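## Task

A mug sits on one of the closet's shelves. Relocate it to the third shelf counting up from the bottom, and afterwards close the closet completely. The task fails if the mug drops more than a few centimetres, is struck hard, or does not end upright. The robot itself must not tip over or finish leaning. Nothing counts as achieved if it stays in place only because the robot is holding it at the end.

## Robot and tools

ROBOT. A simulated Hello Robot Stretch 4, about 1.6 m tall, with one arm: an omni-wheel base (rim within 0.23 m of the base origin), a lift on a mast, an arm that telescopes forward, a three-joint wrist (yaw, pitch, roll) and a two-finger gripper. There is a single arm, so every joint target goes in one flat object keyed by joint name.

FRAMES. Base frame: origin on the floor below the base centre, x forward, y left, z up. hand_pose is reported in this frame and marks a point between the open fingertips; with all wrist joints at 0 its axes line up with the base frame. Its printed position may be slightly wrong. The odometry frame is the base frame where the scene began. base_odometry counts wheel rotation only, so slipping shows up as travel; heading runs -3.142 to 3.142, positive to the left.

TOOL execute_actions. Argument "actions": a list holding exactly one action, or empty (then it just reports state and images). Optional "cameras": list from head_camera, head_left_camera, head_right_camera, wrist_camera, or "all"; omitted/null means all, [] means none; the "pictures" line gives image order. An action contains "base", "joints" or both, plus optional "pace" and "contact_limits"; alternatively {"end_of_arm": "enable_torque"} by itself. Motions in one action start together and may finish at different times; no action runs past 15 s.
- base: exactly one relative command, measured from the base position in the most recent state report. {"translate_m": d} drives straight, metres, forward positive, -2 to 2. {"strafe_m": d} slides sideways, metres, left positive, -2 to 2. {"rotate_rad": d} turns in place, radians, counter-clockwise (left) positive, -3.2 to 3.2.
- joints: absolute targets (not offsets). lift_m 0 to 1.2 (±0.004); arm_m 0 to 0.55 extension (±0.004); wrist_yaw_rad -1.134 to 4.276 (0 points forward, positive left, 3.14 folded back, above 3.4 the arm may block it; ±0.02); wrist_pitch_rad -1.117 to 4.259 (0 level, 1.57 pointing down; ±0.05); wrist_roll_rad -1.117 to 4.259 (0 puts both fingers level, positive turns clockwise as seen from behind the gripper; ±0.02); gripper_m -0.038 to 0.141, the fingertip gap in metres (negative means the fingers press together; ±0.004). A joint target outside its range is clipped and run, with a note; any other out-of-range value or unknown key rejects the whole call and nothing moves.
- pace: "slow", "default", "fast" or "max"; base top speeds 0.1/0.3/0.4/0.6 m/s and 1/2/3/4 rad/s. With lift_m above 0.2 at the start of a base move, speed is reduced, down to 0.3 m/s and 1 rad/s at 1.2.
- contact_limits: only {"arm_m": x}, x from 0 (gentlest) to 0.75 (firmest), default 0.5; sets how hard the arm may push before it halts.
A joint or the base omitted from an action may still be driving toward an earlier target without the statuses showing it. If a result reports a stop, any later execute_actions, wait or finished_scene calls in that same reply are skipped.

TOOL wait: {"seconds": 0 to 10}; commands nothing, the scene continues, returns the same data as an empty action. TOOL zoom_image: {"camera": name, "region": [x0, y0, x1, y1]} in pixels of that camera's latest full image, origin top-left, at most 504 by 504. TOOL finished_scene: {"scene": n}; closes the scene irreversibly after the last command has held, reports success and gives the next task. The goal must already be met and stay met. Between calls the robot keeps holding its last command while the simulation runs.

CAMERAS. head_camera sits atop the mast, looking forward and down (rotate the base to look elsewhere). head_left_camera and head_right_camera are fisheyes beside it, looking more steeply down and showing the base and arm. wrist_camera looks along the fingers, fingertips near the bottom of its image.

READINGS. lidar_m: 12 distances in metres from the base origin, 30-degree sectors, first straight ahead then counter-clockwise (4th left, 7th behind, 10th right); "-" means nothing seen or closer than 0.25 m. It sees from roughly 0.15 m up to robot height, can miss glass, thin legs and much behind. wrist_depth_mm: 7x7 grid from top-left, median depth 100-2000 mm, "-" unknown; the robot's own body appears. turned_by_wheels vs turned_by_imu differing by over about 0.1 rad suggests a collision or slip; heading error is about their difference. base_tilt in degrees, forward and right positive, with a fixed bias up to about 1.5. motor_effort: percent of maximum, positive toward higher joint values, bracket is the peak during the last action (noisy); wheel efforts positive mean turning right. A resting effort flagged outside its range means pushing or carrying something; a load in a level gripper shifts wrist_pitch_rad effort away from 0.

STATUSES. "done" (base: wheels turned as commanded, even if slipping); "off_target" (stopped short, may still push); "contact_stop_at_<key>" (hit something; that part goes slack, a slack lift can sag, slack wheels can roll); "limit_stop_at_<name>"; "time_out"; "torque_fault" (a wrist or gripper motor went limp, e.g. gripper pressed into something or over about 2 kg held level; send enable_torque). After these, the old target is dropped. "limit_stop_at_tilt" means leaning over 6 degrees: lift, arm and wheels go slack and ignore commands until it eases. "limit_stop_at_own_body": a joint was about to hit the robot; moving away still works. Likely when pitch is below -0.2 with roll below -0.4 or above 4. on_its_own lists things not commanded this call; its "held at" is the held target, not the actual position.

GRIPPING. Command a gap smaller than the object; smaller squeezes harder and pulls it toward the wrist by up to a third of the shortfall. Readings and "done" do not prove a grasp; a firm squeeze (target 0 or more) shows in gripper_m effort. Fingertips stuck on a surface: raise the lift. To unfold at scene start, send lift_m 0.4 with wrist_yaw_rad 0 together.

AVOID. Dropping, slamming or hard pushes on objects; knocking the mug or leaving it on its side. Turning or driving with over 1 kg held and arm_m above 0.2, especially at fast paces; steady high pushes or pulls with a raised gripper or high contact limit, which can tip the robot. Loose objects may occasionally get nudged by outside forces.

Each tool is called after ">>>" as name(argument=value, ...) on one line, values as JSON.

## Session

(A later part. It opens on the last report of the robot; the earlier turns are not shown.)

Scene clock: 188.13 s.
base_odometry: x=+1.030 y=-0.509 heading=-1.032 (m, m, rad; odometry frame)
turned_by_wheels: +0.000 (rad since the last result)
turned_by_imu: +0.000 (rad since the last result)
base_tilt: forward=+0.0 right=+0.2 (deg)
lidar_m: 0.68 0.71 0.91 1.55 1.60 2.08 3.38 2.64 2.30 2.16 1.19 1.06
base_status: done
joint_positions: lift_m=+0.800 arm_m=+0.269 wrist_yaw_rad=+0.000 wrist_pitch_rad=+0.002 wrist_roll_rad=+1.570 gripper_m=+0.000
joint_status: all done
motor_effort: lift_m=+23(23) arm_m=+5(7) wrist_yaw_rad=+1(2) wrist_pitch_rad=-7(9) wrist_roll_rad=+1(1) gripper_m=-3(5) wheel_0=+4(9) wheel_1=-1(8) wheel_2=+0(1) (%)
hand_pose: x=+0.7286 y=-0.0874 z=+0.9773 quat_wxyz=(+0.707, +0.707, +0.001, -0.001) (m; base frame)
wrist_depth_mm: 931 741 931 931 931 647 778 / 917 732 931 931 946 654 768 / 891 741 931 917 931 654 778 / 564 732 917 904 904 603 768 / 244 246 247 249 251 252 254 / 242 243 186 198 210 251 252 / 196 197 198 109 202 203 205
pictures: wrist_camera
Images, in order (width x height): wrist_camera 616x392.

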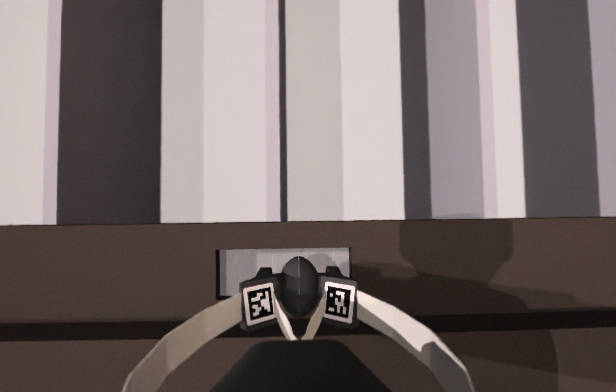

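>>> execute_actions(actions=[{"joints":{"arm_m":0.32},"contact_limits":{"arm_m":0.2},"pace":"slow"}], cameras=[])

Scene clock: 191.73 s.
base_odometry: x=+1.030 y=-0.509 heading=-1.032 (m, m, rad; odometry frame)
turned_by_wheels: +0.000 (rad since the last result)
turned_by_imu: -0.001 (rad since the last result)
base_tilt: forward=+0.1 right=+0.2 (deg)
lidar_m: 0.66 0.70 0.92 1.55 1.59 2.11 3.38 2.62 2.30 2.15 1.17 1.06
base_status: not commanded
joint_positions: lift_m=+0.800 arm_m=+0.296 wrist_yaw_rad=-0.004 wrist_pitch_rad=+0.002 wrist_roll_rad=+1.570 gripper_m=+0.000
joint_status: arm_m contact_stop (moved +0.027 of +0.051)
on_its_own: arm_m is slack since a contact_stop (your +0.320 is given up)
motor_effort: lift_m=+23(23) arm_m=+0(14) wrist_yaw_rad=+13(26) wrist_pitch_rad=-7(8) wrist_roll_rad=+1(1) gripper_m=-2(2) wheel_0=+4(4) wheel_1=+1(2) wheel_2=-4(6) (%)
contact_limits: arm_m 0.2
hand_pose: x=+0.7552 y=-0.0886 z=+0.9774 quat_wxyz=(+0.707, +0.707, -0.001, -0.002) (m; base frame)
wrist_depth_mm: 569 741 904 917 931 597 778 / 569 741 891 904 904 603 768 / 539 741 891 878 917 603 788 / 535 741 891 878 904 609 788 / 220 223 224 225 226 229 229 / 218 220 188 205 224 227 228 / 176 172 173 109 176 178 178
pictures: none
No camera images: the call's "cameras" was empty. Leave "cameras" out to get every camera's image.

>>> execute_actions(actions=[{"base":{"strafe_m":-0.2},"pace":"slow"}], cameras=["wrist_camera","head_camera"])

Scene clock: 197.80 s.
base_odometry: x=+0.858 y=-0.612 heading=-1.032 (m, m, rad; odometry frame)
turned_by_wheels: +0.000 (rad since the last result)
turned_by_imu: +0.000 (rad since the last result)
base_tilt: forward=+0.1 right=+0.2 (deg)
lidar_m: 0.70 0.72 0.94 1.74 1.81 2.36 3.35 2.62 2.10 1.95 1.04 1.02
base_status: done
joint_positions: lift_m=+0.800 arm_m=+0.296 wrist_yaw_rad=+0.001 wrist_pitch_rad=+0.002 wrist_roll_rad=+1.570 gripper_m=+0.000
joint_status: not commanded
on_its_own: arm_m is slack since a contact_stop (your +0.320 is given up)
motor_effort: lift_m=+23(23) arm_m=+0(0) wrist_yaw_rad=-3(20) wrist_pitch_rad=-7(6) wrist_roll_rad=+1(1) gripper_m=-2(5) wheel_0=+6(20) wheel_1=-3(5) wheel_2=+1(4) (%)
hand_pose: x=+0.7556 y=-0.0871 z=+0.9774 quat_wxyz=(+0.707, +0.707, +0.001, +0.000) (m; base frame)
wrist_depth_mm: 569 759 904 931 931 640 768 / 569 750 917 904 917 597 778 / 569 732 891 904 904 603 768 / 564 723 904 904 917 609 788 / 233 234 236 237 238 240 243 / 229 232 187 198 236 239 241 / 229 230 232 109 236 236 237
pictures: head_camera, wrist_camera
Images, in order (width x height): head_camera 420x560, wrist_camera 616x392.

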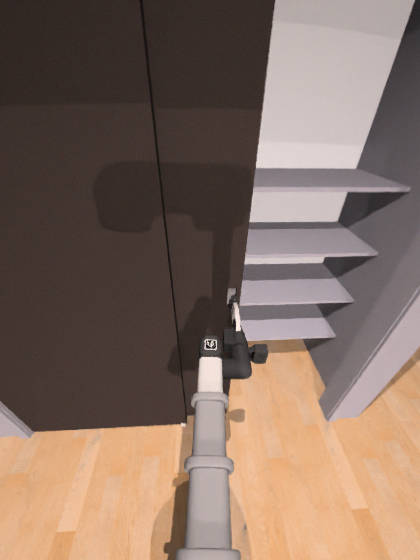

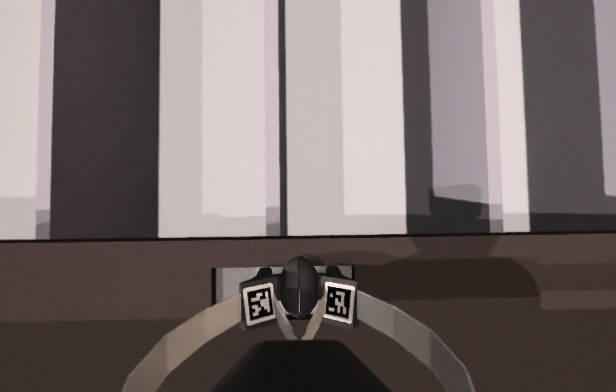

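>>> execute_actions(actions=[{"base":{"strafe_m":-0.3},"joints":{"arm_m":0.325},"contact_limits":{"arm_m":0.2},"pace":"slow"}], cameras=["wrist_camera"])

Scene clock: 206.97 s.
base_odometry: x=+0.601 y=-0.766 heading=-1.032 (m, m, rad; odometry frame)
turned_by_wheels: +0.000 (rad since the last result)
turned_by_imu: -0.002 (rad since the last result)
base_tilt: forward=+0.1 right=+0.2 (deg)
lidar_m: 0.77 0.77 0.98 2.05 2.11 2.74 3.35 2.56 1.77 1.65 1.72 0.85
base_status: done
joint_positions: lift_m=+0.800 arm_m=+0.298 wrist_yaw_rad=+0.000 wrist_pitch_rad=+0.002 wrist_roll_rad=+1.570 gripper_m=+0.000
joint_status: arm_m contact_stop (moved +0.002 of +0.029)
on_its_own: arm_m is slack since a contact_stop (your +0.325 is given up)
motor_effort: lift_m=+23(23) arm_m=+0(12) wrist_yaw_rad=+0(22) wrist_pitch_rad=-6(8) wrist_roll_rad=+1(1) gripper_m=-1(2) wheel_0=+4(21) wheel_1=-3(7) wheel_2=-1(0) (%)
contact_limits: arm_m 0.2
hand_pose: x=+0.7573 y=-0.0874 z=+0.9774 quat_wxyz=(+0.707, +0.707, +0.001, -0.001) (m; base frame)
wrist_depth_mm: 691 715 798 750 778 647 750 / 917 732 946 946 946 647 778 / 904 750 946 917 931 654 788 / 904 732 931 946 931 654 778 / 878 741 931 917 904 609 768 / 564 732 187 198 723 603 778 / 554 627 891 108 904 544 778
pictures: wrist_camera
Images, in order (width x height): wrist_camera 616x392.

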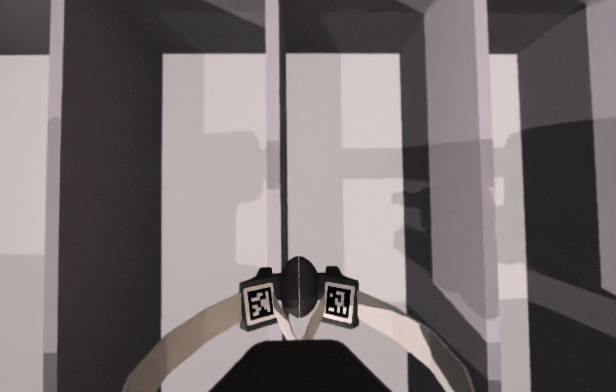

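Slipped out. Let me see where the door is.

>>> execute_actions(actions=[{"joints":{"arm_m":0.2}}], cameras=["head_camera"])

Scene clock: 210.60 s.
base_odometry: x=+0.601 y=-0.766 heading=-1.032 (m, m, rad; odometry frame)
turned_by_wheels: +0.000 (rad since the last result)
turned_by_imu: +0.000 (rad since the last result)
base_tilt: forward=+0.0 right=+0.2 (deg)
lidar_m: 0.75 0.77 0.96 2.05 2.10 2.76 3.32 2.56 1.75 1.65 1.71 0.85
base_status: not commanded
joint_positions: lift_m=+0.800 arm_m=+0.201 wrist_yaw_rad=+0.000 wrist_pitch_rad=+0.002 wrist_roll_rad=+1.570 gripper_m=+0.000
joint_status: all done
motor_effort: lift_m=+23(23) arm_m=-4(8) wrist_yaw_rad=+0(1) wrist_pitch_rad=-6(8) wrist_roll_rad=+1(1) gripper_m=-4(4) wheel_0=+4(4) wheel_1=-4(3) wheel_2=-1(1) (%)
hand_pose: x=+0.6602 y=-0.0874 z=+0.9773 quat_wxyz=(+0.707, +0.707, +0.001, -0.001) (m; base frame)
wrist_depth_mm: 788 723 798 778 778 768 750 / 1008 741 1008 1042 976 991 768 / 1008 741 1008 1008 991 1008 788 / 991 732 1008 1025 976 991 788 / 1008 732 1008 1025 991 1025 778 / 991 732 187 198 723 976 788 / 976 627 991 109 917 1008 788
pictures: head_camera
Images, in order (width x height): head_camera 420x560.

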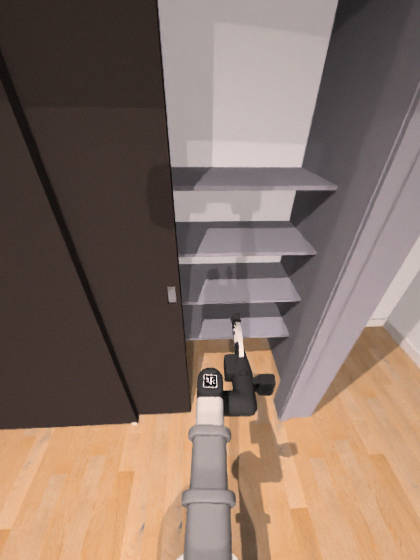

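>>> execute_actions(actions=[{"base":{"rotate_rad":0.065}}], cameras=[])

>>> execute_actions(actions=[{"base":{"strafe_m":0.21}}], cameras=["wrist_camera"])

Scene clock: 220.67 s.
base_odometry: x=+0.601 y=-0.766 heading=-0.968 (m, m, rad; odometry frame)
turned_by_wheels: +0.064 (rad since the last result)
turned_by_imu: +0.064 (rad since the last result)
base_tilt: forward=+0.0 right=+0.3 (deg)
lidar_m: 0.76 0.80 1.01 2.06 2.14 2.93 3.37 2.40 1.72 1.66 1.75 0.85
base_status: done
joint_positions: lift_m=+0.800 arm_m=+0.201 wrist_yaw_rad=+0.000 wrist_pitch_rad=+0.002 wrist_roll_rad=+1.570 gripper_m=+0.000
joint_status: not commanded
motor_effort: lift_m=+23(23) arm_m=-4(5) wrist_yaw_rad=+0(1) wrist_pitch_rad=-6(7) wrist_roll_rad=+1(1) gripper_m=-3(2) wheel_0=-3(6) wheel_1=-1(6) wheel_2=-3(7) (%)
hand_pose: x=+0.6602 y=-0.0874 z=+0.9773 quat_wxyz=(+0.707, +0.707, +0.001, -0.001) (m; base frame)
wrist_depth_mm: 960 741 976 931 891 931 768 / 976 750 991 1008 976 991 778 / 991 732 991 1008 991 991 778 / 976 741 1008 1025 976 991 778 / 976 741 1008 1025 991 991 788 / 1008 723 186 198 723 991 778 / 991 627 1025 108 904 1008 788
pictures: none
No camera images: the call's "cameras" was empty. Leave "cameras" out to get every camera's image.

Scene clock: 222.67 s.
base_odometry: x=+0.774 y=-0.646 heading=-0.968 (m, m, rad; odometry frame)
turned_by_wheels: +0.000 (rad since the last result)
turned_by_imu: +0.000 (rad since the last result)
base_tilt: forward=+0.1 right=+0.2 (deg)
lidar_m: 0.75 0.75 1.03 1.84 1.92 2.62 3.37 2.61 1.97 1.87 0.99 0.99
base_status: done
joint_positions: lift_m=+0.800 arm_m=+0.201 wrist_yaw_rad=+0.000 wrist_pitch_rad=+0.002 wrist_roll_rad=+1.570 gripper_m=+0.000
joint_status: not commanded
motor_effort: lift_m=+23(23) arm_m=-4(5) wrist_yaw_rad=+1(1) wrist_pitch_rad=-7(8) wrist_roll_rad=+1(1) gripper_m=-4(3) wheel_0=-1(11) wheel_1=+2(9) wheel_2=+0(1) (%)
hand_pose: x=+0.6602 y=-0.0874 z=+0.9773 quat_wxyz=(+0.707, +0.707, +0.001, -0.001) (m; base frame)
wrist_depth_mm: 976 741 1008 1008 960 976 778 / 976 750 991 1008 991 976 778 / 991 741 991 1008 991 976 778 / 336 338 340 355 343 347 349 / 334 338 340 342 345 347 351 / 338 338 186 198 345 347 351 / 338 338 342 109 345 351 349
pictures: wrist_camera
Images, in order (width x height): wrist_camera 616x392.

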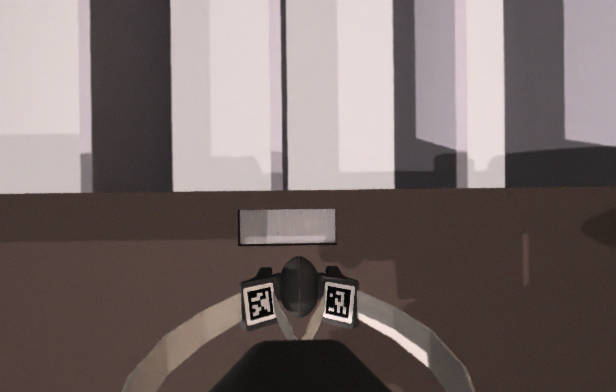

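>>> execute_actions(actions=[{"base":{"strafe_m":-0.017},"joints":{"arm_m":0.36},"contact_limits":{"arm_m":0.2}}], cameras=["wrist_camera"])

Scene clock: 227.70 s.
base_odometry: x=+0.760 y=-0.656 heading=-0.969 (m, m, rad; odometry frame)
turned_by_wheels: -0.001 (rad since the last result)
turned_by_imu: +0.001 (rad since the last result)
base_tilt: forward=+0.1 right=+0.2 (deg)
lidar_m: 0.74 0.76 1.03 1.86 1.95 2.65 3.38 2.64 1.92 1.84 0.99 0.97
base_status: done
joint_positions: lift_m=+0.800 arm_m=+0.322 wrist_yaw_rad=-0.009 wrist_pitch_rad=+0.002 wrist_roll_rad=+1.570 gripper_m=+0.000
joint_status: arm_m contact_stop (moved +0.121 of +0.159)
on_its_own: arm_m is slack since a contact_stop (your +0.360 is given up); wrist_yaw_rad is at rest, and its effort (+27) is outside its rest range (-13 to +13)
motor_effort: lift_m=+23(23) arm_m=+0(18) wrist_yaw_rad=+27(43) wrist_pitch_rad=-8(9) wrist_roll_rad=+1(2) gripper_m=-4(3) wheel_0=-3(7) wheel_1=-1(8) wheel_2=-6(12) (%)
contact_limits: arm_m 0.2
hand_pose: x=+0.7802 y=-0.0900 z=+0.9773 quat_wxyz=(+0.707, +0.707, -0.002, -0.004) (m; base frame)
wrist_depth_mm: 539 750 878 904 904 597 768 / 539 750 891 904 891 597 778 / 535 750 891 891 904 597 778 / 535 732 891 878 891 603 778 / 221 223 224 225 227 229 231 / 221 222 189 204 226 229 231 / 221 221 224 109 227 229 230
pictures: wrist_camera
Images, in order (width x height): wrist_camera 616x392.

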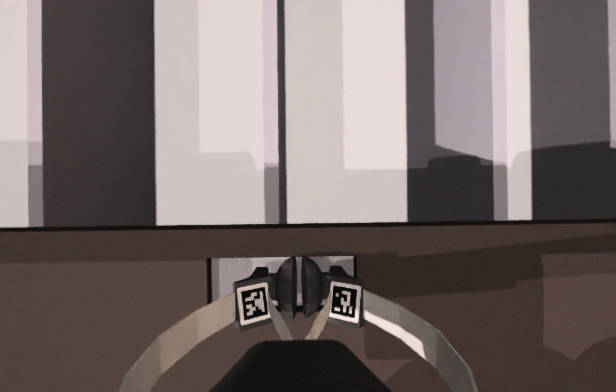

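>>> execute_actions(actions=[{"base":{"strafe_m":-0.45},"pace":"slow"}], cameras=["wrist_camera","head_camera"])

Scene clock: 235.77 s.
base_odometry: x=+0.389 y=-0.911 heading=-0.968 (m, m, rad; odometry frame)
turned_by_wheels: +0.000 (rad since the last result)
turned_by_imu: +0.000 (rad since the last result)
base_tilt: forward=+0.1 right=+0.2 (deg)
lidar_m: 0.76 0.79 1.02 2.32 2.40 3.28 3.37 1.99 1.45 1.40 1.48 0.73
base_status: done
joint_positions: lift_m=+0.800 arm_m=+0.322 wrist_yaw_rad=+0.001 wrist_pitch_rad=+0.002 wrist_roll_rad=+1.570 gripper_m=+0.000
joint_status: not commanded
on_its_own: arm_m is slack since a contact_stop (your +0.360 is given up)
motor_effort: lift_m=+23(23) arm_m=+0(0) wrist_yaw_rad=-2(27) wrist_pitch_rad=-7(5) wrist_roll_rad=+1(0) gripper_m=-3(3) wheel_0=+8(22) wheel_1=+0(6) wheel_2=-2(6) (%)
hand_pose: x=+0.7810 y=-0.0871 z=+0.9773 quat_wxyz=(+0.707, +0.707, +0.001, +0.000) (m; base frame)
wrist_depth_mm: 201 202 205 207 208 208 209 / 508 640 647 661 668 549 676 / 535 741 878 891 904 603 768 / 535 723 891 904 891 603 788 / 220 221 224 224 228 229 229 / 220 222 189 204 227 230 229 / 222 220 224 108 228 229 232
pictures: head_camera, wrist_camera
Images, in order (width x height): head_camera 420x560, wrist_camera 616x392.

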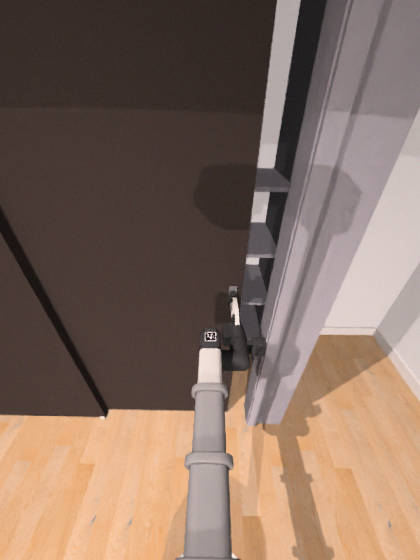

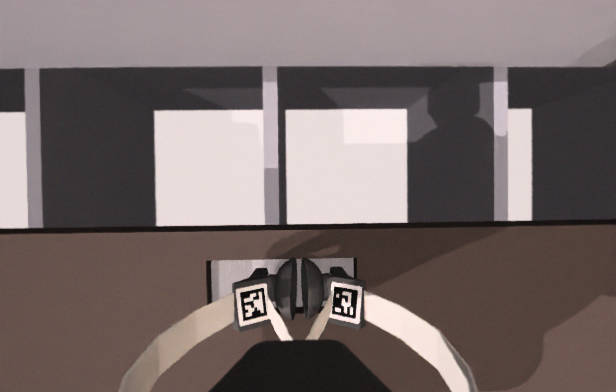

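>>> execute_actions(actions=[{"base":{"strafe_m":-0.15},"pace":"slow"}], cameras=["wrist_camera"])

Scene clock: 242.40 s.
base_odometry: x=+0.266 y=-0.990 heading=-0.918 (m, m, rad; odometry frame)
turned_by_wheels: +0.050 (rad since the last result)
turned_by_imu: +0.051 (rad since the last result)
base_tilt: forward=+0.2 right=+0.2 (deg)
lidar_m: 0.68 0.81 1.10 2.46 2.60 3.38 2.95 1.76 1.28 1.24 1.34 0.73
base_status: strafe_m contact_stop (by the wheels' count: -0.146 of -0.150)
joint_positions: lift_m=+0.800 arm_m=+0.319 wrist_yaw_rad=-0.001 wrist_pitch_rad=+0.002 wrist_roll_rad=+1.570 gripper_m=+0.000
joint_status: not commanded
on_its_own: the wheels are slack since a contact_stop; arm_m is slack since a contact_stop (your +0.360 is given up)
motor_effort: lift_m=+23(23) arm_m=+0(0) wrist_yaw_rad=+2(97) wrist_pitch_rad=-6(8) wrist_roll_rad=+1(1) gripper_m=-4(5) wheel_0=+0(35) wheel_1=+0(11) wheel_2=+0(11) (%)
hand_pose: x=+0.7782 y=-0.0877 z=+0.9773 quat_wxyz=(+0.707, +0.707, +0.001, -0.001) (m; base frame)
wrist_depth_mm: 154 155 156 157 158 159 160 / 155 156 156 158 159 160 161 / 143 144 145 146 147 148 149 / 144 145 146 147 149 150 150 / 223 224 225 210 229 230 232 / 225 227 186 198 229 233 236 / 227 227 230 109 234 236 237
pictures: wrist_camera
Images, in order (width x height): wrist_camera 616x392.

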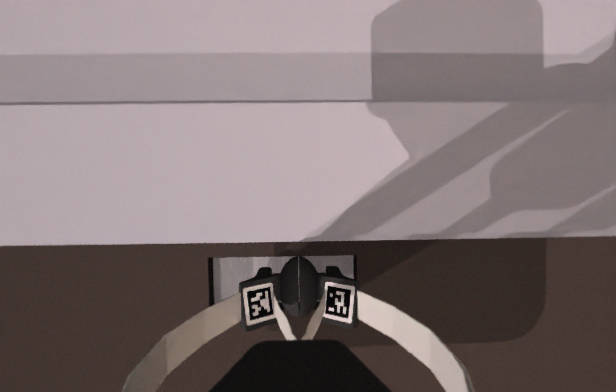

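>>> execute_actions(actions=[{"base":{"rotate_rad":-0.05},"joints":{"arm_m":0.1}}], cameras=[])

>>> execute_actions(actions=[{"base":{"strafe_m":1.7},"pace":"fast"}], cameras=["wrist_camera","head_camera"])

Scene clock: 251.53 s.
base_odometry: x=+0.266 y=-0.990 heading=-0.967 (m, m, rad; odometry frame)
turned_by_wheels: -0.049 (rad since the last result)
turned_by_imu: -0.050 (rad since the last result)
base_tilt: forward=+0.0 right=+0.2 (deg)
lidar_m: 0.70 0.80 1.07 2.46 2.56 3.43 3.36 1.84 1.29 1.25 1.33 0.73
base_status: done
joint_positions: lift_m=+0.800 arm_m=+0.101 wrist_yaw_rad=+0.000 wrist_pitch_rad=+0.003 wrist_roll_rad=+1.570 gripper_m=+0.000
joint_status: all done
motor_effort: lift_m=+23(23) arm_m=-5(9) wrist_yaw_rad=+1(61) wrist_pitch_rad=-8(7) wrist_roll_rad=+1(2) gripper_m=-3(8) wheel_0=+2(14) wheel_1=+2(10) wheel_2=+3(20) (%)
hand_pose: x=+0.5602 y=-0.0874 z=+0.9773 quat_wxyz=(+0.707, +0.707, +0.001, -0.001) (m; base frame)
wrist_depth_mm: 1060 1098 1098 1078 1098 1098 1098 / 373 375 379 379 387 387 394 / 377 377 379 382 387 389 392 / 366 368 370 373 375 377 377 / 442 442 442 370 449 455 455 / 436 442 186 198 449 452 459 / 436 439 445 109 452 455 459
pictures: none
No camera images: the call's "cameras" was empty. Leave "cameras" out to get every camera's image.

Scene clock: 257.07 s.
base_odometry: x=+1.665 y=-0.025 heading=-0.967 (m, m, rad; odometry frame)
turned_by_wheels: +0.000 (rad since the last result)
turned_by_imu: +0.005 (rad since the last result)
base_tilt: forward=+0.0 right=+0.2 (deg)
lidar_m: 0.70 0.77 0.80 0.75 0.79 1.09 3.21 2.77 3.07 2.96 1.03 0.76
base_status: done
joint_positions: lift_m=+0.800 arm_m=+0.101 wrist_yaw_rad=+0.000 wrist_pitch_rad=+0.003 wrist_roll_rad=+1.570 gripper_m=+0.000
joint_status: not commanded
motor_effort: lift_m=+23(23) arm_m=-4(5) wrist_yaw_rad=+1(1) wrist_pitch_rad=-8(7) wrist_roll_rad=+1(2) gripper_m=-3(1) wheel_0=+1(13) wheel_1=+1(14) wheel_2=+0(1) (%)
hand_pose: x=+0.5602 y=-0.0874 z=+0.9773 quat_wxyz=(+0.707, +0.707, +0.001, -0.001) (m; base frame)
wrist_depth_mm: 397 397 402 402 404 410 415 / 397 397 404 404 404 410 413 / 397 402 404 402 410 410 413 / 399 402 404 410 413 415 418 / 402 402 404 410 413 415 418 / 402 407 186 198 384 415 418 / 375 375 382 109 384 389 389
pictures: head_camera, wrist_camera
Images, in order (width x height): head_camera 420x560, wrist_camera 616x392.

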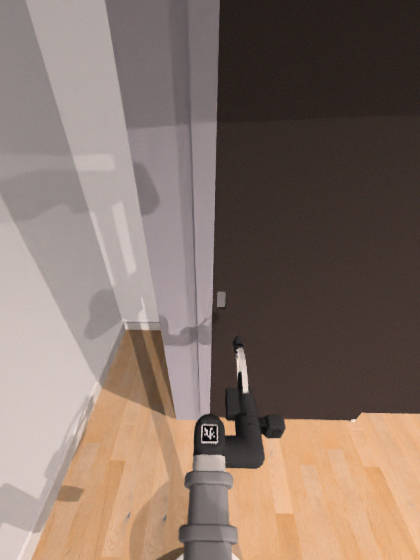

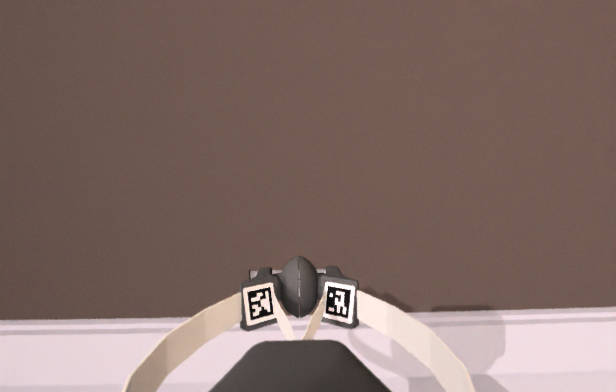

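>>> execute_actions(actions=[{"base":{"strafe_m":0.05}}], cameras=["wrist_camera"])

Scene clock: 261.50 s.
base_odometry: x=+1.706 y=+0.004 heading=-0.967 (m, m, rad; odometry frame)
turned_by_wheels: +0.000 (rad since the last result)
turned_by_imu: -0.001 (rad since the last result)
base_tilt: forward=+0.0 right=+0.2 (deg)
lidar_m: 0.68 1.00 0.74 0.70 0.73 1.02 2.97 2.78 3.13 3.01 1.06 0.77
base_status: done
joint_positions: lift_m=+0.800 arm_m=+0.101 wrist_yaw_rad=+0.000 wrist_pitch_rad=+0.003 wrist_roll_rad=+1.570 gripper_m=+0.000
joint_status: not commanded
motor_effort: lift_m=+23(23) arm_m=-5(5) wrist_yaw_rad=+0(1) wrist_pitch_rad=-7(6) wrist_roll_rad=+1(1) gripper_m=-4(4) wheel_0=-2(10) wheel_1=+2(12) wheel_2=+0(0) (%)
hand_pose: x=+0.5602 y=-0.0874 z=+0.9773 quat_wxyz=(+0.707, +0.707, +0.001, -0.001) (m; base frame)
wrist_depth_mm: 394 399 402 404 407 410 413 / 397 399 404 404 407 410 413 / 402 404 404 410 410 410 415 / 399 404 404 410 410 415 418 / 404 404 404 410 413 415 418 / 373 373 186 198 384 387 389 / 389 389 392 109 399 399 404
pictures: wrist_camera
Images, in order (width x height): wrist_camera 616x392.

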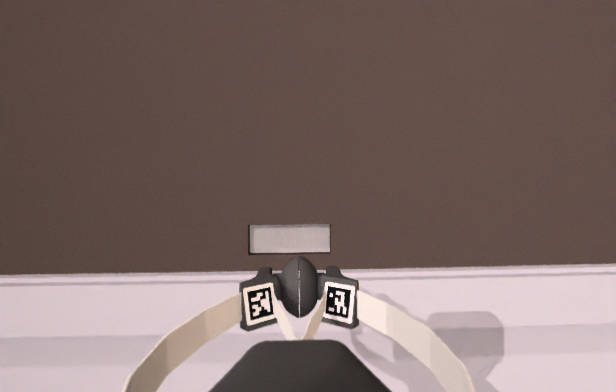

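Aligned. Extend into the pocket.

>>> execute_actions(actions=[{"joints":{"arm_m":0.33},"contact_limits":{"arm_m":0.2}}], cameras=["wrist_camera"])

Scene clock: 265.47 s.
base_odometry: x=+1.706 y=+0.004 heading=-0.967 (m, m, rad; odometry frame)
turned_by_wheels: +0.000 (rad since the last result)
turned_by_imu: +0.002 (rad since the last result)
base_tilt: forward=+0.1 right=+0.3 (deg)
lidar_m: 0.70 1.01 0.74 0.70 0.73 1.03 2.99 2.79 3.12 3.01 1.03 0.76
base_status: not commanded
joint_positions: lift_m=+0.800 arm_m=+0.289 wrist_yaw_rad=-0.008 wrist_pitch_rad=+0.002 wrist_roll_rad=+1.570 gripper_m=+0.000
joint_status: arm_m contact_stop (moved +0.188 of +0.229)
on_its_own: arm_m is slack since a contact_stop (your +0.330 is given up); wrist_yaw_rad is at rest, and its effort (+24) is outside its rest range (-13 to +13)
motor_effort: lift_m=+23(23) arm_m=+0(15) wrist_yaw_rad=+24(34) wrist_pitch_rad=-6(8) wrist_roll_rad=+1(2) gripper_m=-2(5) wheel_0=-1(2) wheel_1=+0(3) wheel_2=-4(8) (%)
contact_limits: arm_m 0.2
hand_pose: x=+0.7478 y=-0.0898 z=+0.9774 quat_wxyz=(+0.707, +0.707, -0.002, -0.004) (m; base frame)
wrist_depth_mm: 219 220 221 224 225 227 229 / 218 221 222 224 226 228 228 / 220 222 222 225 226 227 229 / 220 221 224 226 228 229 230 / 221 222 224 224 226 229 230 / 221 223 190 205 228 229 231 / 204 193 206 109 196 202 200
pictures: wrist_camera
Images, in order (width x height): wrist_camera 616x392.

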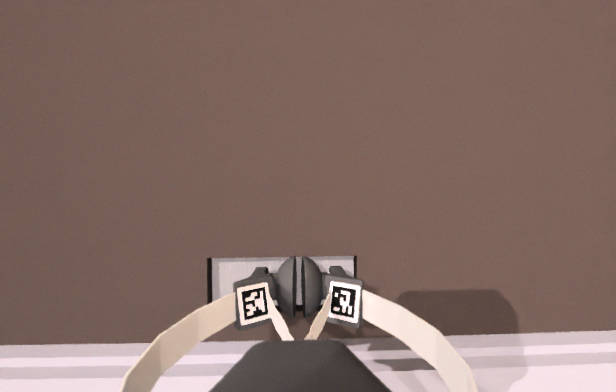

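>>> execute_actions(actions=[{"base":{"strafe_m":-0.75},"pace":"slow"}], cameras=["wrist_camera","head_camera"])

Scene clock: 276.83 s.
base_odometry: x=+1.089 y=-0.422 heading=-0.966 (m, m, rad; odometry frame)
turned_by_wheels: +0.001 (rad since the last result)
turned_by_imu: +0.004 (rad since the last result)
base_tilt: forward=+0.0 right=+0.2 (deg)
lidar_m: 0.72 0.99 1.02 1.45 1.51 2.10 3.36 2.65 2.34 2.26 1.04 0.74
base_status: done
joint_positions: lift_m=+0.800 arm_m=+0.282 wrist_yaw_rad=+0.004 wrist_pitch_rad=+0.002 wrist_roll_rad=+1.570 gripper_m=+0.000
joint_status: not commanded
on_its_own: arm_m is slack since a contact_stop (your +0.330 is given up)
motor_effort: lift_m=+23(23) arm_m=+0(0) wrist_yaw_rad=-11(40) wrist_pitch_rad=-6(7) wrist_roll_rad=+2(1) gripper_m=-2(3) wheel_0=+13(24) wheel_1=+0(6) wheel_2=+0(5) (%)
hand_pose: x=+0.7414 y=-0.0863 z=+0.9774 quat_wxyz=(+0.707, +0.707, +0.002, +0.001) (m; base frame)
wrist_depth_mm: 212 213 216 217 220 220 223 / 214 215 216 218 220 222 224 / 215 216 218 220 223 224 226 / 216 219 219 221 223 224 226 / 217 220 222 223 224 227 228 / 220 220 189 207 224 228 229 / 917 222 931 108 891 609 788
pictures: head_camera, wrist_camera
Images, in order (width x height): head_camera 420x560, wrist_camera 616x392.

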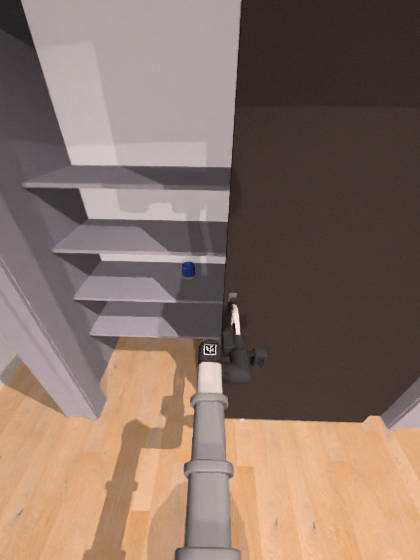

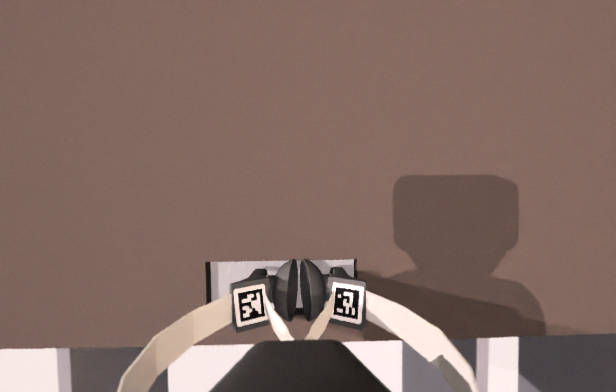

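>>> execute_actions(actions=[{"base":{"strafe_m":-0.12},"pace":"slow"}], cameras=["head_camera"])

Scene clock: 283.77 s.
base_odometry: x=+0.993 y=-0.483 heading=-0.906 (m, m, rad; odometry frame)
turned_by_wheels: +0.060 (rad since the last result)
turned_by_imu: +0.061 (rad since the last result)
base_tilt: forward=+0.1 right=+0.2 (deg)
lidar_m: 0.71 1.07 1.10 1.56 1.68 2.42 3.32 2.71 2.21 2.14 0.96 0.74
base_status: strafe_m contact_stop (by the wheels' count: -0.114 of -0.120)
joint_positions: lift_m=+0.800 arm_m=+0.275 wrist_yaw_rad=-0.003 wrist_pitch_rad=+0.002 wrist_roll_rad=+1.570 gripper_m=+0.000
joint_status: not commanded
on_its_own: the wheels are slack since a contact_stop; arm_m is slack since a contact_stop (your +0.330 is given up)
motor_effort: lift_m=+23(23) arm_m=+0(0) wrist_yaw_rad=+8(99) wrist_pitch_rad=-6(9) wrist_roll_rad=+1(1) gripper_m=-3(6) wheel_0=+0(36) wheel_1=+0(11) wheel_2=+0(11) (%)
hand_pose: x=+0.7343 y=-0.0882 z=+0.9774 quat_wxyz=(+0.707, +0.707, +0.000, -0.002) (m; base frame)
wrist_depth_mm: 211 212 214 216 218 219 221 / 214 216 218 220 221 222 224 / 217 219 220 223 224 225 227 / 220 221 223 225 226 229 230 / 223 224 226 228 231 233 233 / 226 229 187 199 232 235 236 / 946 634 960 109 809 946 778
pictures: head_camera
Images, in order (width x height): head_camera 420x560.

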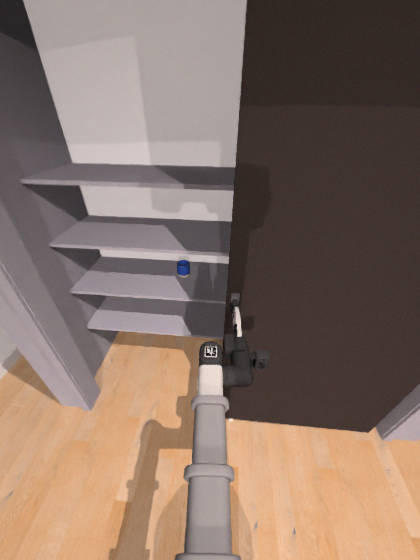

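>>> execute_actions(actions=[{"joints":{"arm_m":0.05}}], cameras=[])

>>> execute_actions(actions=[{"base":{"rotate_rad":-0.06},"joints":{"wrist_roll_rad":0,"gripper_m":0.12,"lift_m":0.65}}], cameras=["wrist_camera","head_camera"])

Scene clock: 289.80 s.
base_odometry: x=+0.993 y=-0.483 heading=-0.906 (m, m, rad; odometry frame)
turned_by_wheels: +0.000 (rad since the last result)
turned_by_imu: -0.001 (rad since the last result)
base_tilt: forward=+0.1 right=+0.2 (deg)
lidar_m: 0.73 1.09 1.09 1.56 1.66 2.43 3.31 2.69 2.19 2.14 0.98 0.74
base_status: not commanded
joint_positions: lift_m=+0.800 arm_m=+0.051 wrist_yaw_rad=+0.000 wrist_pitch_rad=+0.003 wrist_roll_rad=+1.570 gripper_m=+0.000
joint_status: all done
on_its_own: the wheels are slack since a contact_stop
motor_effort: lift_m=+23(23) arm_m=-5(7) wrist_yaw_rad=+1(8) wrist_pitch_rad=-8(8) wrist_roll_rad=+1(1) gripper_m=-3(4) wheel_0=+0(0) wheel_1=+0(0) wheel_2=+0(0) (%)
hand_pose: x=+0.5102 y=-0.0874 z=+0.9773 quat_wxyz=(+0.707, +0.707, +0.001, -0.001) (m; base frame)
wrist_depth_mm: 418 424 424 430 433 433 439 / 427 430 430 433 436 439 445 / 430 433 436 442 445 445 445 / 436 442 442 445 452 452 459 / 445 449 449 459 459 459 459 / 1160 946 187 198 798 1118 1042 / 1182 1182 1182 109 1008 1042 1042
pictures: none
No camera images: the call's "cameras" was empty. Leave "cameras" out to get every camera's image.

Scene clock: 291.87 s.
base_odometry: x=+0.993 y=-0.483 heading=-0.965 (m, m, rad; odometry frame)
turned_by_wheels: -0.059 (rad since the last result)
turned_by_imu: -0.060 (rad since the last result)
base_tilt: forward=+0.1 right=+0.2 (deg)
lidar_m: 0.73 1.08 1.08 1.57 1.66 2.27 3.35 2.63 2.24 2.14 1.04 0.74
base_status: done
joint_positions: lift_m=+0.650 arm_m=+0.051 wrist_yaw_rad=+0.000 wrist_pitch_rad=+0.003 wrist_roll_rad=+0.000 gripper_m=+0.120
joint_status: all done
motor_effort: lift_m=+15(23) arm_m=-5(4) wrist_yaw_rad=+1(1) wrist_pitch_rad=-7(7) wrist_roll_rad=+0(8) gripper_m=+1(3) wheel_0=+3(7) wheel_1=+3(5) wheel_2=+2(7) (%)
hand_pose: x=+0.5102 y=-0.0874 z=+0.8279 quat_wxyz=(+1.000, +0.000, +0.001, +0.000) (m; base frame)
wrist_depth_mm: 946 946 904 445 449 449 452 / 1160 1138 1160 452 452 455 452 / 1008 1042 854 452 449 452 449 / 1160 1160 1138 455 452 452 452 / 1078 960 866 452 452 455 459 / 1160 1182 459 455 223 455 452 / 1025 960 1025 109 455 455 455
pictures: head_camera, wrist_camera
Images, in order (width x height): head_camera 420x560, wrist_camera 616x392.

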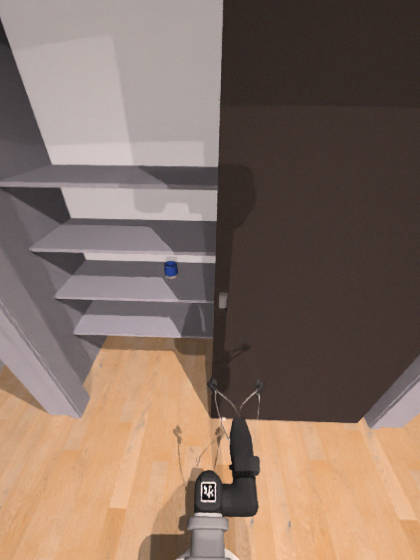

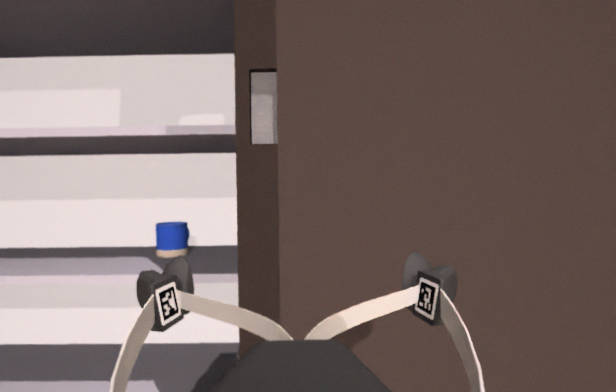

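>>> execute_actions(actions=[{"base":{"strafe_m":0.36},"joints":{"lift_m":0.61}}], cameras=["wrist_camera"])

>>> execute_actions(actions=[{"base":{"translate_m":0.3}}], cameras=["wrist_camera","head_camera"])

Scene clock: 310.93 s.
base_odometry: x=+1.289 y=-0.278 heading=-0.965 (m, m, rad; odometry frame)
turned_by_wheels: +0.000 (rad since the last result)
turned_by_imu: +0.001 (rad since the last result)
base_tilt: forward=+0.1 right=+0.2 (deg)
lidar_m: 1.04 0.84 1.25 1.20 1.27 1.76 2.98 2.64 2.58 2.50 1.02 0.82
base_status: done
joint_positions: lift_m=+0.610 arm_m=+0.051 wrist_yaw_rad=+0.000 wrist_pitch_rad=+0.003 wrist_roll_rad=+0.000 gripper_m=+0.120
joint_status: all done
motor_effort: lift_m=+16(14) arm_m=-5(4) wrist_yaw_rad=+1(2) wrist_pitch_rad=-8(8) wrist_roll_rad=+0(0) gripper_m=-1(0) wheel_0=-2(11) wheel_1=+1(11) wheel_2=+0(1) (%)
hand_pose: x=+0.5102 y=-0.0874 z=+0.7879 quat_wxyz=(+1.000, +0.000, +0.001, +0.000) (m; base frame)
wrist_depth_mm: 904 1042 1042 1060 1060 1078 459 / 878 1160 1160 1160 1182 1160 459 / 842 1118 1160 1160 1160 1182 462 / 891 1182 1182 1160 1160 1205 462 / 809 976 1182 1160 931 917 462 / 866 1078 1160 1160 224 1182 466 / 831 866 976 108 917 854 469
pictures: wrist_camera
Images, in order (width x height): wrist_camera 616x392.

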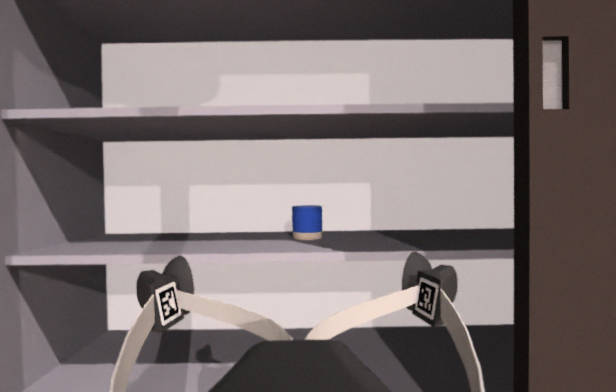

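Scene clock: 313.40 s.
base_odometry: x=+1.459 y=-0.525 heading=-0.965 (m, m, rad; odometry frame)
turned_by_wheels: +0.000 (rad since the last result)
turned_by_imu: +0.000 (rad since the last result)
base_tilt: forward=+0.1 right=+0.2 (deg)
lidar_m: 0.75 0.63 0.60 1.20 1.27 1.76 3.68 2.98 2.60 1.54 0.62 0.58
base_status: done
joint_positions: lift_m=+0.610 arm_m=+0.051 wrist_yaw_rad=+0.000 wrist_pitch_rad=+0.003 wrist_roll_rad=+0.000 gripper_m=+0.120
joint_status: not commanded
motor_effort: lift_m=+16(16) arm_m=-4(5) wrist_yaw_rad=+1(0) wrist_pitch_rad=-8(7) wrist_roll_rad=+0(0) gripper_m=+2(1) wheel_0=+3(8) wheel_1=+4(7) wheel_2=-3(12) (%)
hand_pose: x=+0.5102 y=-0.0874 z=+0.7879 quat_wxyz=(+1.000, +0.000, +0.001, +0.000) (m; base frame)
wrist_depth_mm: 866 878 878 866 878 866 866 / 525 539 535 549 554 554 559 / 842 878 866 854 878 878 878 / 866 878 866 866 866 878 866 / 798 809 798 668 768 741 732 / 525 473 469 512 224 500 891 / 831 866 878 109 878 854 891
pictures: head_camera, wrist_camera
Images, in order (width x height): head_camera 420x560, wrist_camera 616x392.

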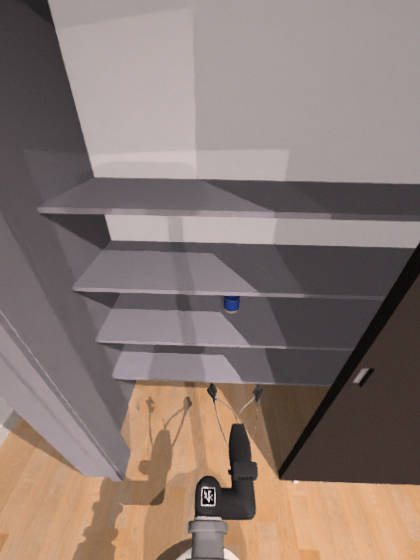

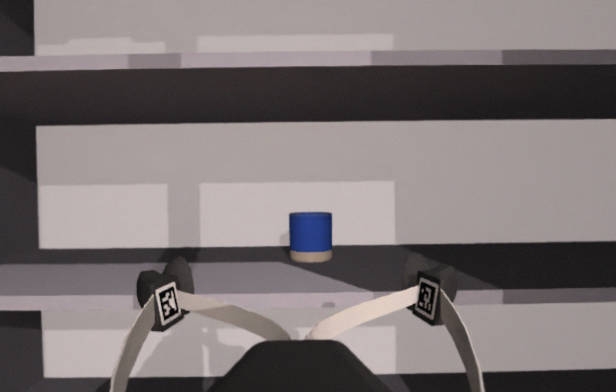

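>>> execute_actions(actions=[{"base":{"translate_m":0.13},"joints":{"lift_m":0.58,"arm_m":0.33}}], cameras=["wrist_camera"])

Scene clock: 323.80 s.
base_odometry: x=+1.533 y=-0.631 heading=-0.965 (m, m, rad; odometry frame)
turned_by_wheels: +0.000 (rad since the last result)
turned_by_imu: +0.000 (rad since the last result)
base_tilt: forward=+0.0 right=+0.2 (deg)
lidar_m: 0.61 0.65 0.53 1.20 1.26 1.76 3.81 3.14 2.60 1.13 0.48 0.64
base_status: done
joint_positions: lift_m=+0.580 arm_m=+0.329 wrist_yaw_rad=-0.005 wrist_pitch_rad=+0.004 wrist_roll_rad=+0.000 gripper_m=+0.120
joint_status: all done
on_its_own: wrist_yaw_rad is at rest, and its effort (+16) is outside its rest range (-13 to +13)
motor_effort: lift_m=+15(15) arm_m=+8(10) wrist_yaw_rad=+16(17) wrist_pitch_rad=-11(12) wrist_roll_rad=+0(0) gripper_m=+0(1) wheel_0=+3(7) wheel_1=+3(7) wheel_2=-3(12) (%)
hand_pose: x=+0.7875 y=-0.0888 z=+0.7575 quat_wxyz=(+1.000, +0.000, +0.002, -0.002) (m; base frame)
wrist_depth_mm: 418 427 430 433 433 439 433 / 469 469 469 469 469 473 473 / 469 469 473 469 473 473 477 / 469 469 473 473 473 473 473 / 473 469 473 264 473 477 477 / 320 268 268 264 224 306 304 / 216 204 224 108 213 200 208
pictures: wrist_camera
Images, in order (width x height): wrist_camera 616x392.

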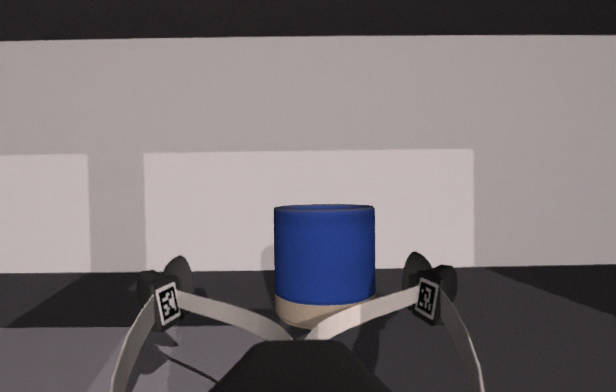

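>>> execute_actions(actions=[{"joints":{"arm_m":0.42},"pace":"slow"}], cameras=["wrist_camera"])

Scene clock: 333.97 s.
base_odometry: x=+1.533 y=-0.631 heading=-0.966 (m, m, rad; odometry frame)
turned_by_wheels: -0.001 (rad since the last result)
turned_by_imu: +0.005 (rad since the last result)
base_tilt: forward=+0.1 right=+0.2 (deg)
lidar_m: 0.62 0.65 0.53 1.19 1.26 1.77 3.78 3.14 2.59 1.13 0.48 0.64
base_status: not commanded
joint_positions: lift_m=+0.580 arm_m=+0.330 wrist_yaw_rad=-0.008 wrist_pitch_rad=+0.005 wrist_roll_rad=-0.001 gripper_m=+0.120
joint_status: arm_m contact_stop (moved +0.001 of +0.091)
on_its_own: arm_m is slack since a contact_stop (your +0.420 is given up); wrist_yaw_rad is at rest, and its effort (+24) is outside its rest range (-13 to +13)
motor_effort: lift_m=+15(15) arm_m=+0(19) wrist_yaw_rad=+24(55) wrist_pitch_rad=-14(22) wrist_roll_rad=+2(4) gripper_m=+0(1) wheel_0=+1(6) wheel_1=+2(5) wheel_2=-8(12) (%)
hand_pose: x=+0.7886 y=-0.0897 z=+0.7571 quat_wxyz=(+1.000, +0.000, +0.003, -0.004) (m; base frame)
wrist_depth_mm: 424 430 430 436 436 439 439 / 466 469 466 469 469 477 473 / 466 469 469 469 473 473 473 / 469 473 473 473 477 473 473 / 473 469 473 265 473 477 477 / 315 265 263 263 224 304 303 / 213 200 220 109 211 196 207
pictures: wrist_camera
Images, in order (width x height): wrist_camera 616x392.

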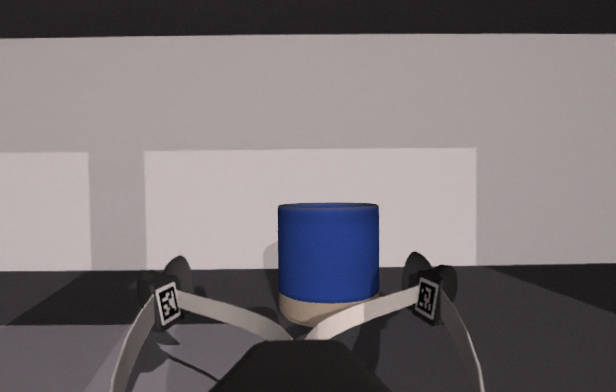

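>>> execute_actions(actions=[{"joints":{"lift_m":0.61,"arm_m":0.32}}], cameras=[])

>>> execute_actions(actions=[{"joints":{"arm_m":0.42},"pace":"slow","contact_limits":{"arm_m":0.25}}], cameras=["wrist_camera"])

Scene clock: 339.67 s.
base_odometry: x=+1.533 y=-0.631 heading=-0.965 (m, m, rad; odometry frame)
turned_by_wheels: +0.000 (rad since the last result)
turned_by_imu: +0.000 (rad since the last result)
base_tilt: forward=+0.1 right=+0.2 (deg)
lidar_m: 0.62 0.64 0.53 1.19 1.25 1.75 3.82 3.14 2.59 1.12 0.48 0.64
base_status: not commanded
joint_positions: lift_m=+0.610 arm_m=+0.321 wrist_yaw_rad=+0.000 wrist_pitch_rad=+0.003 wrist_roll_rad=+0.000 gripper_m=+0.120
joint_status: all done
motor_effort: lift_m=+26(24) arm_m=-4(3) wrist_yaw_rad=+2(22) wrist_pitch_rad=-9(16) wrist_roll_rad=+2(3) gripper_m=+1(2) wheel_0=+1(1) wheel_1=+2(2) wheel_2=-4(8) (%)
hand_pose: x=+0.7802 y=-0.0875 z=+0.7870 quat_wxyz=(+1.000, +0.000, +0.001, +0.000) (m; base frame)
wrist_depth_mm: 351 355 357 362 362 366 366 / 480 480 469 477 477 480 473 / 480 473 477 480 477 477 480 / 484 477 484 480 480 477 480 / 484 477 484 343 480 480 484 / 418 347 345 276 217 394 394 / 279 263 289 108 274 257 271
pictures: none
No camera images: the call's "cameras" was empty. Leave "cameras" out to get every camera's image.

Scene clock: 341.93 s.
base_odometry: x=+1.533 y=-0.631 heading=-0.965 (m, m, rad; odometry frame)
turned_by_wheels: +0.000 (rad since the last result)
turned_by_imu: +0.000 (rad since the last result)
base_tilt: forward=+0.1 right=+0.2 (deg)
lidar_m: 0.62 0.65 0.52 1.20 1.27 1.76 3.82 3.16 2.59 1.14 0.48 0.64
base_status: not commanded
joint_positions: lift_m=+0.610 arm_m=+0.419 wrist_yaw_rad=+0.000 wrist_pitch_rad=+0.003 wrist_roll_rad=+0.000 gripper_m=+0.120
joint_status: all done
motor_effort: lift_m=+26(25) arm_m=+5(5) wrist_yaw_rad=+2(2) wrist_pitch_rad=-10(8) wrist_roll_rad=+2(2) gripper_m=+0(0) wheel_0=+1(1) wheel_1=+2(2) wheel_2=-4(4) (%)
contact_limits: arm_m 0.25
hand_pose: x=+0.8785 y=-0.0875 z=+0.7870 quat_wxyz=(+1.000, +0.000, +0.001, +0.000) (m; base frame)
wrist_depth_mm: 351 355 359 362 366 377 382 / 382 379 379 379 379 382 377 / 382 382 382 384 382 379 382 / 382 384 384 384 382 382 379 / 384 382 382 262 382 384 382 / 387 347 347 189 193 366 384 / 279 262 287 109 243 263 268
pictures: wrist_camera
Images, in order (width x height): wrist_camera 616x392.

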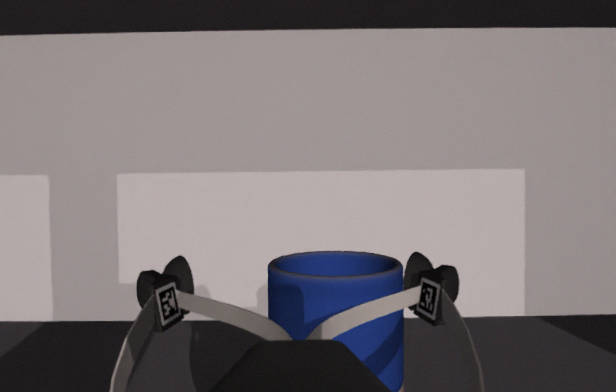

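>>> execute_actions(actions=[{"joints":{"lift_m":0.595,"arm_m":0.435},"pace":"slow","contact_limits":{"arm_m":0.25}}], cameras=["wrist_camera"])

Scene clock: 348.07 s.
base_odometry: x=+1.533 y=-0.631 heading=-0.965 (m, m, rad; odometry frame)
turned_by_wheels: +0.000 (rad since the last result)
turned_by_imu: +0.000 (rad since the last result)
base_tilt: forward=+0.1 right=+0.2 (deg)
lidar_m: 0.62 0.66 0.52 1.19 1.26 1.75 3.83 3.15 2.60 1.11 0.49 0.64
base_status: not commanded
joint_positions: lift_m=+0.595 arm_m=+0.434 wrist_yaw_rad=-0.001 wrist_pitch_rad=+0.002 wrist_roll_rad=+0.000 gripper_m=+0.120
joint_status: all done
motor_effort: lift_m=+15(25) arm_m=+5(7) wrist_yaw_rad=+2(2) wrist_pitch_rad=-7(7) wrist_roll_rad=+2(2) gripper_m=+2(1) wheel_0=+1(1) wheel_1=+2(2) wheel_2=-4(4) (%)
contact_limits: arm_m 0.25
hand_pose: x=+0.8935 y=-0.0876 z=+0.7730 quat_wxyz=(+1.000, +0.000, +0.001, +0.000) (m; base frame)
wrist_depth_mm: 364 364 366 364 366 364 366 / 364 366 366 364 366 364 364 / 366 366 366 368 368 366 368 / 366 368 366 368 370 368 368 / 368 370 368 185 223 368 368 / 370 309 307 178 187 327 351 / 249 236 258 109 217 236 241
pictures: wrist_camera
Images, in order (width x height): wrist_camera 616x392.

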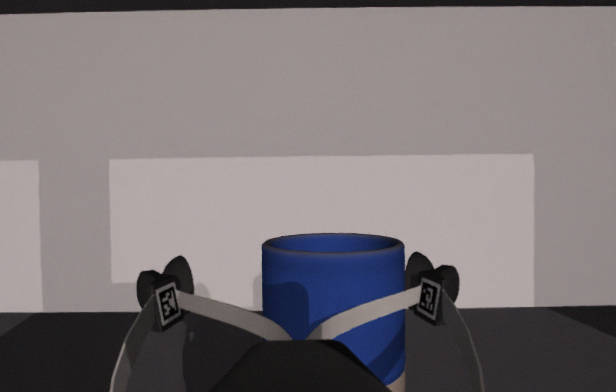

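>>> execute_actions(actions=[{"joints":{"gripper_m":0.04},"pace":"slow"}], cameras=["wrist_camera"])

Scene clock: 353.90 s.
base_odometry: x=+1.533 y=-0.631 heading=-0.965 (m, m, rad; odometry frame)
turned_by_wheels: +0.000 (rad since the last result)
turned_by_imu: -0.001 (rad since the last result)
base_tilt: forward=+0.1 right=+0.2 (deg)
lidar_m: 0.61 0.65 0.53 1.19 1.26 1.75 3.81 3.14 2.61 1.12 0.48 0.65
base_status: not commanded
joint_positions: lift_m=+0.595 arm_m=+0.434 wrist_yaw_rad=+0.000 wrist_pitch_rad=+0.002 wrist_roll_rad=+0.000 gripper_m=+0.040
joint_status: all done
motor_effort: lift_m=+15(15) arm_m=+5(5) wrist_yaw_rad=+2(3) wrist_pitch_rad=-8(7) wrist_roll_rad=+2(2) gripper_m=-11(14) wheel_0=+1(1) wheel_1=+2(2) wheel_2=-4(4) (%)
hand_pose: x=+0.8936 y=-0.0875 z=+0.7730 quat_wxyz=(+1.000, +0.000, +0.001, +0.000) (m; base frame)
wrist_depth_mm: 364 364 362 364 364 364 366 / 368 366 366 364 366 364 366 / 366 368 370 368 366 364 366 / 368 366 368 368 366 368 368 / 368 368 370 229 370 368 366 / 368 338 182 163 185 353 353 / 249 234 234 109 245 229 240
pictures: wrist_camera
Images, in order (width x height): wrist_camera 616x392.

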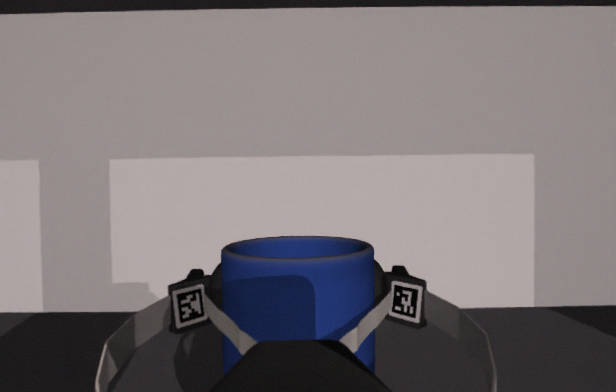

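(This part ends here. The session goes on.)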